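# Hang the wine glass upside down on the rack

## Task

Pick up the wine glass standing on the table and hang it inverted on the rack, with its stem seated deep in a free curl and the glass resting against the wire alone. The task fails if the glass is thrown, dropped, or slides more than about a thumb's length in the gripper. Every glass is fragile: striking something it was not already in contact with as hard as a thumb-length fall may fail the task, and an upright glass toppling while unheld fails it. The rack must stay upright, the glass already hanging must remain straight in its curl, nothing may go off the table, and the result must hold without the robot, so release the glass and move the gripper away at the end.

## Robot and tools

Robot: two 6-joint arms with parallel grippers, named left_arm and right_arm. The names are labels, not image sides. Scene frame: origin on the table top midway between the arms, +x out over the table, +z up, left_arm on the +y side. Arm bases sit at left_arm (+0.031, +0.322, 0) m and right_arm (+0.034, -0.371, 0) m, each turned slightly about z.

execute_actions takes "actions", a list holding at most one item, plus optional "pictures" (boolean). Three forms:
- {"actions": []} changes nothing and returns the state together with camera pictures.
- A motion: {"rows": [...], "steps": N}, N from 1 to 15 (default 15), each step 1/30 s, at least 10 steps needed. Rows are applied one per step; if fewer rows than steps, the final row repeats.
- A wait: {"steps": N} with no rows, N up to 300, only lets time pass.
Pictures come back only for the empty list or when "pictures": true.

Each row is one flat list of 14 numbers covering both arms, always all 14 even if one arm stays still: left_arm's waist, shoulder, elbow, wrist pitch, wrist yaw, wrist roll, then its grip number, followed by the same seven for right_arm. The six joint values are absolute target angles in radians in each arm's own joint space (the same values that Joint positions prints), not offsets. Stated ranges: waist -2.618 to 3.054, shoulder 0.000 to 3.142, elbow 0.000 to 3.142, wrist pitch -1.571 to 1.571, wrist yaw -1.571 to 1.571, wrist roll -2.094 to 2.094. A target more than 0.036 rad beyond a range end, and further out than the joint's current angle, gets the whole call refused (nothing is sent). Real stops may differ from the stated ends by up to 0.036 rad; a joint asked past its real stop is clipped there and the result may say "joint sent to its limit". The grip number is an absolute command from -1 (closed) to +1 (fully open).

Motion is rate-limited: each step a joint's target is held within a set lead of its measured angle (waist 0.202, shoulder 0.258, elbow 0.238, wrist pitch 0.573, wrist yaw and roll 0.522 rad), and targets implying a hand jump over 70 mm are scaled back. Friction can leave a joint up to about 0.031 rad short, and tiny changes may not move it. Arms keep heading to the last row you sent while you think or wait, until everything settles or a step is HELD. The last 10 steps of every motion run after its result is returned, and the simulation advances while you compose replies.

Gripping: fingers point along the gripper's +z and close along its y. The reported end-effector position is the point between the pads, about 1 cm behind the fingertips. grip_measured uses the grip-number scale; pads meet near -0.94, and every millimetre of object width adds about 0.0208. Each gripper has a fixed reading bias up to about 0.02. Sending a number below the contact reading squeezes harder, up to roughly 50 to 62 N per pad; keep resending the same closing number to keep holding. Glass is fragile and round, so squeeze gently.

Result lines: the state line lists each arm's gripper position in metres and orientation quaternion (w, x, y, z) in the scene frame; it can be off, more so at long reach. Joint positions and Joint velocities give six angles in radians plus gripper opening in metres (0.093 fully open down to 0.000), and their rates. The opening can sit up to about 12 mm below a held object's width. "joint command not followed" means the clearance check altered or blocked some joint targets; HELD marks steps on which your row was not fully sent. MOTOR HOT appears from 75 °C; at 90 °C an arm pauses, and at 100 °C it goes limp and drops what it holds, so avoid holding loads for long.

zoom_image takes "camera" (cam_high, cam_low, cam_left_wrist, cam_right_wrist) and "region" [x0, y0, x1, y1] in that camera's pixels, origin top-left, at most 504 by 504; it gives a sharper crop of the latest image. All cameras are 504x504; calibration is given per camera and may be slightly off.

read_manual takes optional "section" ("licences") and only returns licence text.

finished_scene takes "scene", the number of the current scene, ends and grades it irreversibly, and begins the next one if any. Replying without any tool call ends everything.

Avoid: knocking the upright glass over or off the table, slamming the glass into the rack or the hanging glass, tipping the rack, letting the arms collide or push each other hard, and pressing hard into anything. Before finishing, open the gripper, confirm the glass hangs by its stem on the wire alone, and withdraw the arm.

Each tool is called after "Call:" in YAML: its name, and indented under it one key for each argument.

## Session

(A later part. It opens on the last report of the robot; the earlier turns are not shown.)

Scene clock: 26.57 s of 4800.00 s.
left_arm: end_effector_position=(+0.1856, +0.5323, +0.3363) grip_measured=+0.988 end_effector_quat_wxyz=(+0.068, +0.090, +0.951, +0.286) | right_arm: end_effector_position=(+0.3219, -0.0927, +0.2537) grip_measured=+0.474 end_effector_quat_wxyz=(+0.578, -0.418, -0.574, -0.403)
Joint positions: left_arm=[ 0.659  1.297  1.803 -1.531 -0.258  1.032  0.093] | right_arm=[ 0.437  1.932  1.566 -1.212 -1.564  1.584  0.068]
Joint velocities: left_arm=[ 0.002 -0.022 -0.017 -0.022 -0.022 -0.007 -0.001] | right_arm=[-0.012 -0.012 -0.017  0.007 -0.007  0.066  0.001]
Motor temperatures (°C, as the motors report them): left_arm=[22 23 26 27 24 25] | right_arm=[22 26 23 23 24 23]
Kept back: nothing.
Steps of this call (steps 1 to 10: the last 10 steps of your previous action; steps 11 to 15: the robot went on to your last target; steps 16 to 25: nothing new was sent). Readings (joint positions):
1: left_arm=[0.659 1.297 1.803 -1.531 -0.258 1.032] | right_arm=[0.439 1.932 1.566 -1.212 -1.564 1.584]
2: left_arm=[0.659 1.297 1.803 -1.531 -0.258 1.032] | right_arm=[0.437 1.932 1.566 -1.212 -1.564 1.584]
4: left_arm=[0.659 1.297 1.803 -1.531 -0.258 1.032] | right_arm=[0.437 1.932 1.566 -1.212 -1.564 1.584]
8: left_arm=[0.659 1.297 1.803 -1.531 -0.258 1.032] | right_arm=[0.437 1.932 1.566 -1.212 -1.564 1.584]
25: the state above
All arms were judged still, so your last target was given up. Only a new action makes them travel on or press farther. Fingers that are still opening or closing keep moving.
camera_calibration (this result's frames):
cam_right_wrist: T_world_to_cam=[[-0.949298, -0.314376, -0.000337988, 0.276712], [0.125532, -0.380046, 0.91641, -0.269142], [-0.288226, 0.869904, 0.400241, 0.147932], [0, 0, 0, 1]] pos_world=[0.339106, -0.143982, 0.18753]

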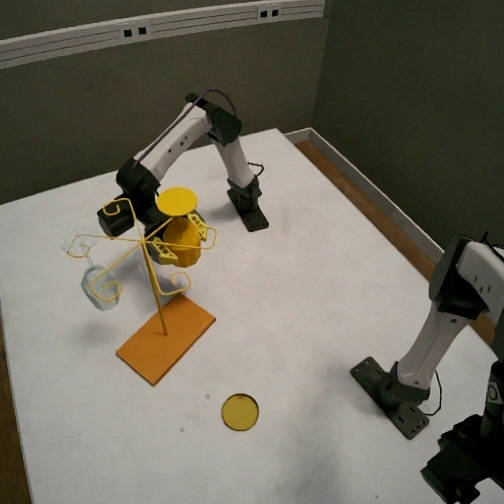

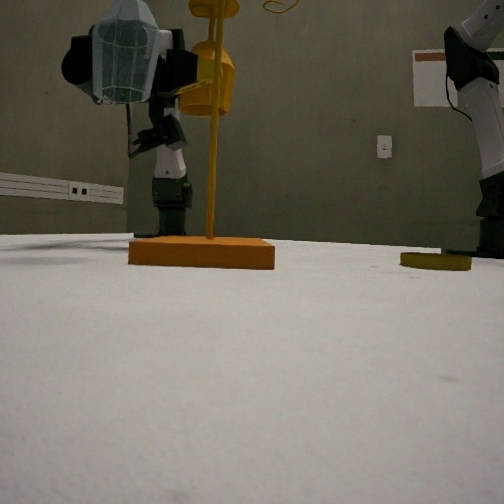

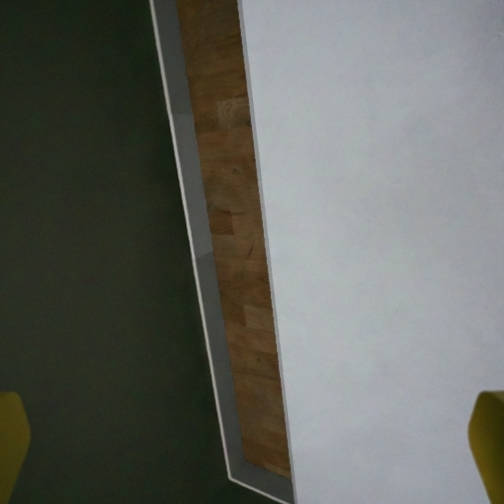

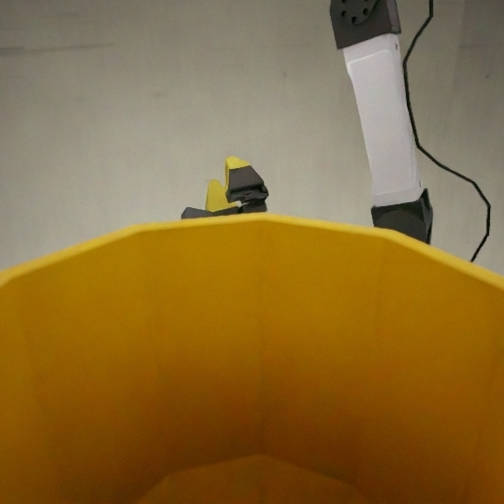

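Caught on the tip; pull further, then sideways.

Call:
execute_actions:
  actions:
    - {"rows":[[0.659,1.297,1.803,-1.531,-0.258,1.032,1,0.435,1.86,1.48,-1.18,-1.57,1.58,0.1]]}

Call:
execute_actions:
  actions:
    - {"rows":[[0.659,1.297,1.803,-1.531,-0.258,1.032,1,0.395,1.84,1.455,-1.17,-1.57,1.58,0.1]]}

Call:
execute_actions:
  actions:
    - {"steps":25}
  pictures: true

Call:
zoom_image:
  camera: "cam_low"
  region: [160, 0, 280, 60]

Scene clock: 27.37 s of 4800.00 s.
left_arm: end_effector_position=(+0.1856, +0.5323, +0.3363) grip_measured=+0.988 end_effector_quat_wxyz=(+0.068, +0.090, +0.951, +0.286) | right_arm: end_effector_position=(+0.3097, -0.0969, +0.2519) grip_measured=+0.474 end_effector_quat_wxyz=(+0.580, -0.421, -0.571, -0.399)
Joint positions: left_arm=[ 0.659  1.297  1.803 -1.531 -0.258  1.032  0.093] | right_arm=[ 0.437  1.885  1.496 -1.197 -1.564  1.588  0.068]
Joint velocities: left_arm=[ 0.017  0.007 -0.007 -0.007  0.11   0.066  0.   ] | right_arm=[ 0.017 -0.085 -0.042  0.037 -0.007 -0.037 -0.001]
Motor temperatures (°C, as the motors report them): left_arm=[22 23 26 27 24 25] | right_arm=[22 26 23 23 24 23]
Steps of this call (steps 1 to 19: nothing new was sent; steps 20 to 24: the first 5 steps of this action). Readings (joint positions):
20: left_arm=[0.659 1.297 1.803 -1.531 -0.258 1.032] | right_arm=[0.437 1.923 1.551 -1.200 -1.564 1.584]
21: left_arm=[0.659 1.297 1.803 -1.531 -0.258 1.032] | right_arm=[0.437 1.909 1.527 -1.196 -1.564 1.584]
23: left_arm=[0.659 1.297 1.803 -1.531 -0.258 1.032] | right_arm=[0.437 1.889 1.499 -1.197 -1.564 1.588]
24: the state above

Scene clock: 27.87 s of 4800.00 s.
left_arm: end_effector_position=(+0.1856, +0.5323, +0.3363) grip_measured=+0.988 end_effector_quat_wxyz=(+0.068, +0.090, +0.951, +0.286) | right_arm: end_effector_position=(+0.3139, -0.1081, +0.2530) grip_measured=+0.474 end_effector_quat_wxyz=(+0.573, -0.429, -0.565, -0.410)
Joint positions: left_arm=[ 0.659  1.297  1.803 -1.531 -0.258  1.032  0.093] | right_arm=[ 0.402  1.863  1.471 -1.19  -1.564  1.588  0.068]
Joint velocities: left_arm=[ 0.012 -0.007 -0.012  0.007  0.037 -0.037  0.   ] | right_arm=[-0.154 -0.027 -0.027  0.081  0.022 -0.007  0.001]
Motor temperatures (°C, as the motors report them): left_arm=[22 23 26 27 24 25] | right_arm=[22 26 23 23 24 23]
Steps of this call (steps 1 to 10: the last 10 steps of your previous action; steps 11 to 15: the first 5 steps of this action). Readings (joint positions):
11: left_arm=[0.659 1.297 1.803 -1.531 -0.258 1.032] | right_arm=[0.433 1.879 1.491 -1.192 -1.564 1.588]
12: left_arm=[0.659 1.297 1.803 -1.531 -0.258 1.032] | right_arm=[0.426 1.874 1.483 -1.191 -1.564 1.588]
14: left_arm=[0.659 1.297 1.803 -1.531 -0.258 1.032] | right_arm=[0.408 1.865 1.473 -1.191 -1.564 1.588]
15: the state above

Scene clock: 28.70 s of 4800.00 s.
left_arm: end_effector_position=(+0.1856, +0.5323, +0.3363) grip_measured=+0.988 end_effector_quat_wxyz=(+0.068, +0.090, +0.951, +0.286) | right_arm: end_effector_position=(+0.3152, -0.1093, +0.2532) grip_measured=+0.474 end_effector_quat_wxyz=(+0.570, -0.429, -0.565, -0.414)
Joint positions: left_arm=[ 0.659  1.297  1.803 -1.531 -0.258  1.032  0.093] | right_arm=[ 0.398  1.862  1.471 -1.184 -1.564  1.588  0.068]
Joint velocities: left_arm=[-0.002  0.007  0.007  0.007 -0.066 -0.007 -0.   ] | right_arm=[ 0.002 -0.007 -0.007 -0.066  0.007  0.022 -0.002]
Motor temperatures (°C, as the motors report them): left_arm=[22 23 26 27 24 25] | right_arm=[22 26 23 23 24 23]
Kept back: nothing.
Steps of this call (steps 1 to 10: the last 10 steps of your previous action; steps 11 to 15: the robot went on to your last target; steps 16 to 25: nothing new was sent). Readings (joint positions):
1: left_arm=[0.659 1.297 1.803 -1.531 -0.258 1.032] | right_arm=[0.399 1.862 1.471 -1.189 -1.564 1.588]
2: left_arm=[0.659 1.297 1.803 -1.531 -0.258 1.032] | right_arm=[0.398 1.862 1.471 -1.188 -1.564 1.588]
4: left_arm=[0.659 1.297 1.803 -1.531 -0.258 1.032] | right_arm=[0.398 1.862 1.471 -1.186 -1.564 1.588]
8: left_arm=[0.659 1.297 1.803 -1.531 -0.258 1.032] | right_arm=[0.398 1.862 1.471 -1.185 -1.564 1.588]
25: the state above
All arms were judged still, so your last target was given up. Only a new action makes them travel on or press farther. Fingers that are still opening or closing keep moving.
camera_calibration (this result's frames):
cam_right_wrist: T_world_to_cam=[[-0.960816, -0.277187, 0.000429953, 0.272609], [0.111415, -0.384776, 0.916261, -0.270242], [-0.253811, 0.880406, 0.400581, 0.150878], [0, 0, 0, 1]] pos_world=[0.330331, -0.161253, 0.187057]

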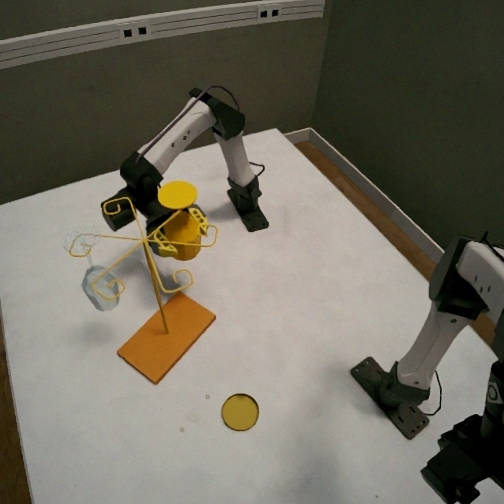

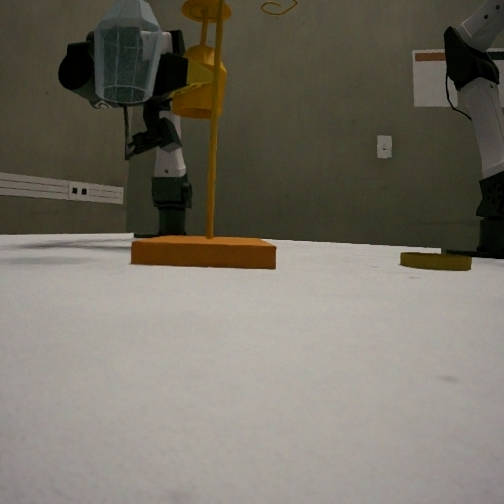

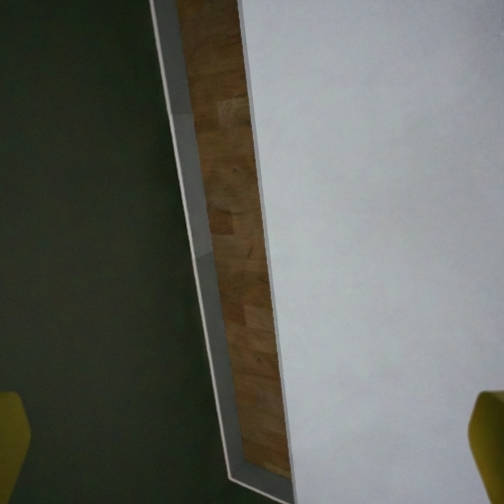

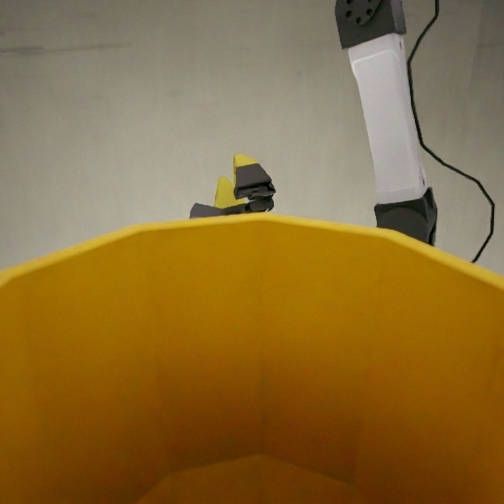

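Region (160, 0, 280, 60) of cam_low's 504x504 image, scaled by 4.200, with more detail than that image has.

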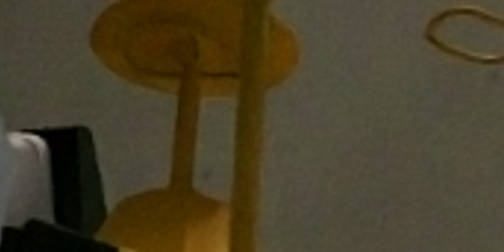

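Call:
execute_actions:
  actions:
    - {"rows":[[0.659,1.297,1.803,-1.531,-0.258,1.032,1,0.37,1.88,1.455,-1.17,-1.57,1.58,0.1]]}

Call:
execute_actions:
  actions:
    - {"rows":[[0.659,1.297,1.803,-1.531,-0.258,1.032,1,0.37,1.88,1.455,-1.17,-1.57,1.58,1]]}

Call:
execute_actions:
  actions:
    - {"rows":[[0.659,1.297,1.803,-1.531,-0.258,1.032,1,0.37,1.94,1.35,-0.97,-1.57,1.58,1]]}

Call:
execute_actions:
  actions:
    - {"rows":[[0.659,1.297,1.803,-1.531,-0.258,1.032,1,0.37,2.01,1.24,-0.8,-1.57,1.58,1]]}

Call:
execute_actions:
  actions:
    - {"rows":[[0.659,1.297,1.803,-1.531,-0.258,1.032,1,-0.4,2.0,1.24,-0.8,-1.57,1.58,1]]}

Call:
execute_actions:
  actions:
    - {"steps":30}
  pictures: true

Call:
finished_scene:
  scene: 1

Scene clock: 29.57 s of 4800.00 s.
left_arm: end_effector_position=(+0.1856, +0.5323, +0.3363) grip_measured=+0.988 end_effector_quat_wxyz=(+0.068, +0.090, +0.951, +0.286) | right_arm: end_effector_position=(+0.3205, -0.1151, +0.2532) grip_measured=+0.474 end_effector_quat_wxyz=(+0.566, -0.434, -0.561, -0.420)
Joint positions: left_arm=[ 0.659  1.297  1.803 -1.531 -0.258  1.032  0.093] | right_arm=[ 0.378  1.862  1.471 -1.184 -1.564  1.588  0.068]
Joint velocities: left_arm=[ 0.012  0.007  0.012 -0.081 -0.066 -0.022  0.   ] | right_arm=[-0.095 -0.007 -0.007 -0.007  0.022 -0.007  0.   ]
Motor temperatures (°C, as the motors report them): left_arm=[22 23 26 27 24 25] | right_arm=[22 26 23 23 24 23]
Steps of this call (steps 1 to 21: nothing new was sent; steps 22 to 26: the first 5 steps of this action). Readings (joint positions):
22: left_arm=[0.659 1.297 1.803 -1.531 -0.258 1.032] | right_arm=[0.395 1.862 1.471 -1.184 -1.564 1.588]
23: left_arm=[0.659 1.297 1.803 -1.531 -0.258 1.032] | right_arm=[0.391 1.862 1.471 -1.184 -1.564 1.588]
25: left_arm=[0.659 1.297 1.803 -1.531 -0.258 1.032] | right_arm=[0.381 1.862 1.471 -1.184 -1.564 1.588]
26: the state above

Scene clock: 30.07 s of 4800.00 s.
left_arm: end_effector_position=(+0.1856, +0.5323, +0.3363) grip_measured=+0.988 end_effector_quat_wxyz=(+0.068, +0.090, +0.951, +0.286) | right_arm: end_effector_position=(+0.3213, -0.1159, +0.2533) grip_measured=+1.000 end_effector_quat_wxyz=(+0.566, -0.435, -0.560, -0.421)
Joint positions: left_arm=[ 0.659  1.297  1.803 -1.531 -0.258  1.032  0.093] | right_arm=[ 0.374  1.862  1.471 -1.183 -1.564  1.588  0.093]
Joint velocities: left_arm=[-0.027 -0.012  0.002 -0.022 -0.051 -0.037 -0.   ] | right_arm=[-0.012  0.012  0.002 -0.022 -0.007  0.007  0.   ]
Motor temperatures (°C, as the motors report them): left_arm=[22 23 26 27 24 25] | right_arm=[22 26 23 23 24 23]
Steps of this call (steps 1 to 10: the last 10 steps of your previous action; steps 11 to 15: the first 5 steps of this action). Readings (joint positions):
11: left_arm=[0.659 1.297 1.803 -1.531 -0.258 1.032] | right_arm=[0.374 1.862 1.471 -1.183 -1.564 1.588]
12: left_arm=[0.659 1.297 1.803 -1.531 -0.258 1.032] | right_arm=[0.374 1.862 1.471 -1.183 -1.564 1.588]
14: left_arm=[0.659 1.297 1.803 -1.531 -0.258 1.032] | right_arm=[0.374 1.862 1.471 -1.183 -1.564 1.588]
15: the state above

Scene clock: 30.57 s of 4800.00 s.
left_arm: end_effector_position=(+0.1856, +0.5323, +0.3363) grip_measured=+0.988 end_effector_quat_wxyz=(+0.068, +0.090, +0.951, +0.286) | right_arm: end_effector_position=(+0.3253, -0.1148, +0.2110) grip_measured=+1.000 end_effector_quat_wxyz=(+0.573, -0.440, -0.553, -0.416)
Joint positions: left_arm=[ 0.659  1.297  1.803 -1.531 -0.258  1.032  0.093] | right_arm=[ 0.374  1.922  1.373 -1.05  -1.573  1.586  0.093]
Joint velocities: left_arm=[ 0.007 -0.017  0.012 -0.081  0.022  0.007  0.   ] | right_arm=[-0.007  0.501 -0.369  0.447 -0.007  0.022  0.   ]
Motor temperatures (°C, as the motors report them): left_arm=[22 23 26 27 24 25] | right_arm=[22 26 23 23 24 23]
Steps of this call (steps 1 to 10: the last 10 steps of your previous action; steps 11 to 15: the first 5 steps of this action). Readings (joint positions):
11: left_arm=[0.659 1.297 1.803 -1.531 -0.258 1.032] | right_arm=[0.374 1.865 1.453 -1.149 -1.572 1.587]
12: left_arm=[0.659 1.297 1.803 -1.531 -0.258 1.032] | right_arm=[0.374 1.870 1.429 -1.112 -1.575 1.586]
14: left_arm=[0.659 1.297 1.803 -1.531 -0.258 1.032] | right_arm=[0.374 1.904 1.387 -1.066 -1.575 1.586]
15: the state above

Scene clock: 31.07 s of 4800.00 s.
left_arm: end_effector_position=(+0.1856, +0.5323, +0.3363) grip_measured=+0.988 end_effector_quat_wxyz=(+0.068, +0.090, +0.951, +0.286) | right_arm: end_effector_position=(+0.3244, -0.1151, +0.1613) grip_measured=+1.000 end_effector_quat_wxyz=(+0.574, -0.441, -0.551, -0.414)
Joint positions: left_arm=[ 0.659  1.297  1.803 -1.531 -0.258  1.032  0.093] | right_arm=[ 0.374  1.994  1.261 -0.872 -1.574  1.586  0.093]
Joint velocities: left_arm=[-0.007 -0.007  0.002  0.081  0.081 -0.066 -0.   ] | right_arm=[ 0.012  0.403 -0.335  0.271  0.022 -0.022  0.   ]
Motor temperatures (°C, as the motors report them): left_arm=[22 23 26 27 24 25] | right_arm=[22 26 23 23 24 23]
Steps of this call (steps 1 to 10: the last 10 steps of your previous action; steps 11 to 15: the first 5 steps of this action). Readings (joint positions):
11: left_arm=[0.659 1.297 1.803 -1.531 -0.258 1.032] | right_arm=[0.374 1.951 1.337 -0.958 -1.573 1.586]
12: left_arm=[0.659 1.297 1.803 -1.531 -0.258 1.032] | right_arm=[0.374 1.954 1.315 -0.924 -1.575 1.586]
14: left_arm=[0.659 1.297 1.803 -1.531 -0.258 1.032] | right_arm=[0.374 1.980 1.274 -0.884 -1.575 1.586]
15: the state above

Scene clock: 31.57 s of 4800.00 s.
left_arm: end_effector_position=(+0.1856, +0.5323, +0.3363) grip_measured=+0.988 end_effector_quat_wxyz=(+0.068, +0.090, +0.951, +0.286) | right_arm: end_effector_position=(+0.3824, -0.1976, +0.1506) grip_measured=+1.000 end_effector_quat_wxyz=(+0.508, -0.503, -0.498, -0.491)
Joint positions: left_arm=[ 0.659  1.297  1.803 -1.531 -0.258  1.032  0.093] | right_arm=[ 0.116  2.014  1.246 -0.81  -1.569  1.586  0.093]
Joint velocities: left_arm=[ 0.002 -0.012 -0.007 -0.007 -0.022 -0.007 -0.001] | right_arm=[-2.029 -0.007 -0.002  0.154  0.022  0.037  0.   ]
Motor temperatures (°C, as the motors report them): left_arm=[22 23 27 27 24 25] | right_arm=[22 26 23 23 24 23]
Steps of this call (steps 1 to 10: the last 10 steps of your previous action; steps 11 to 15: the first 5 steps of this action). Readings (joint positions):
11: left_arm=[0.659 1.297 1.803 -1.531 -0.258 1.032] | right_arm=[0.355 2.014 1.246 -0.820 -1.569 1.586]
12: left_arm=[0.659 1.297 1.803 -1.531 -0.258 1.032] | right_arm=[0.314 2.014 1.246 -0.819 -1.569 1.586]
14: left_arm=[0.659 1.297 1.803 -1.531 -0.258 1.032] | right_arm=[0.187 2.014 1.246 -0.813 -1.569 1.586]
15: the state above

Scene clock: 32.57 s of 4800.00 s.
left_arm: end_effector_position=(+0.1856, +0.5323, +0.3363) grip_measured=+0.988 end_effector_quat_wxyz=(+0.068, +0.090, +0.951, +0.286) | right_arm: end_effector_position=(+0.4232, -0.3936, +0.1506) grip_measured=+1.000 end_effector_quat_wxyz=(-0.361, +0.611, +0.357, +0.607)
Joint positions: left_arm=[ 0.659  1.297  1.803 -1.531 -0.258  1.032  0.093] | right_arm=[-0.403  2.014  1.246 -0.796 -1.569  1.586  0.093]
Joint velocities: left_arm=[ 0.002 -0.012  0.002  0.066  0.066  0.095 -0.001] | right_arm=[-0.002 -0.012 -0.007 -0.022  0.022  0.007  0.   ]
Motor temperatures (°C, as the motors report them): left_arm=[22 23 27 27 24 25] | right_arm=[22 27 23 23 24 23]
Kept back: nothing.
Steps of this call (steps 1 to 10: the last 10 steps of your previous action; steps 11 to 30: the robot went on to your last target). Readings (joint positions):
1: left_arm=[0.659 1.297 1.803 -1.531 -0.258 1.032] | right_arm=[0.044 2.014 1.246 -0.806 -1.569 1.586]
2: left_arm=[0.659 1.297 1.803 -1.531 -0.258 1.032] | right_arm=[-0.029 2.014 1.246 -0.804 -1.569 1.586]
4: left_arm=[0.659 1.297 1.803 -1.531 -0.258 1.032] | right_arm=[-0.177 2.014 1.246 -0.800 -1.569 1.586]
8: left_arm=[0.659 1.297 1.803 -1.531 -0.258 1.032] | right_arm=[-0.414 2.014 1.246 -0.796 -1.569 1.586]
30: the state above
All arms were judged still, so your last target was given up. Only a new action makes them travel on or press farther. Fingers that are still opening or closing keep moving.
camera_calibration (this result's frames):
cam_right_wrist: T_world_to_cam=[[-0.868, 0.496398, -0.0128481, 0.564823], [-0.211566, -0.346289, 0.913961, -0.145477], [0.449239, 0.796036, 0.4056, 0.138142], [0, 0, 0, 1]] pos_world=[0.39743, -0.44072, 0.0841868]

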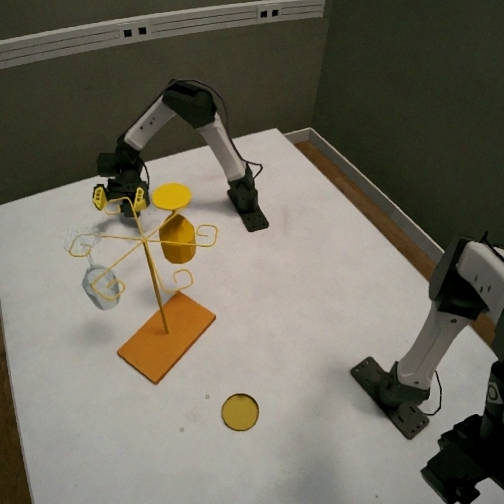

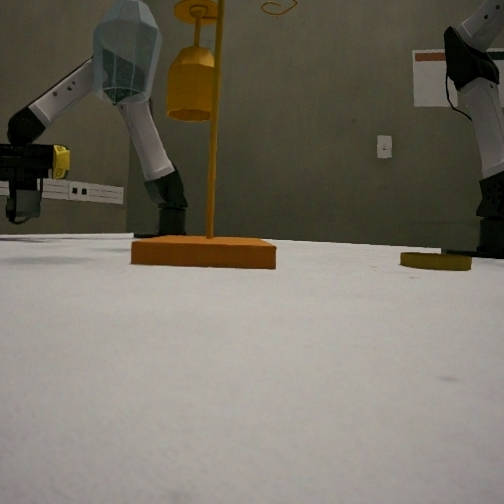

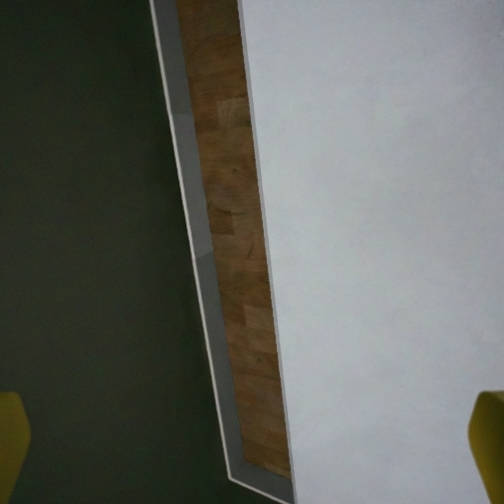

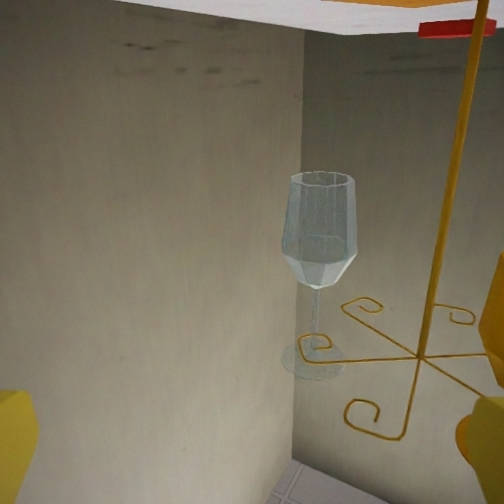

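The scene is finished: the task was done.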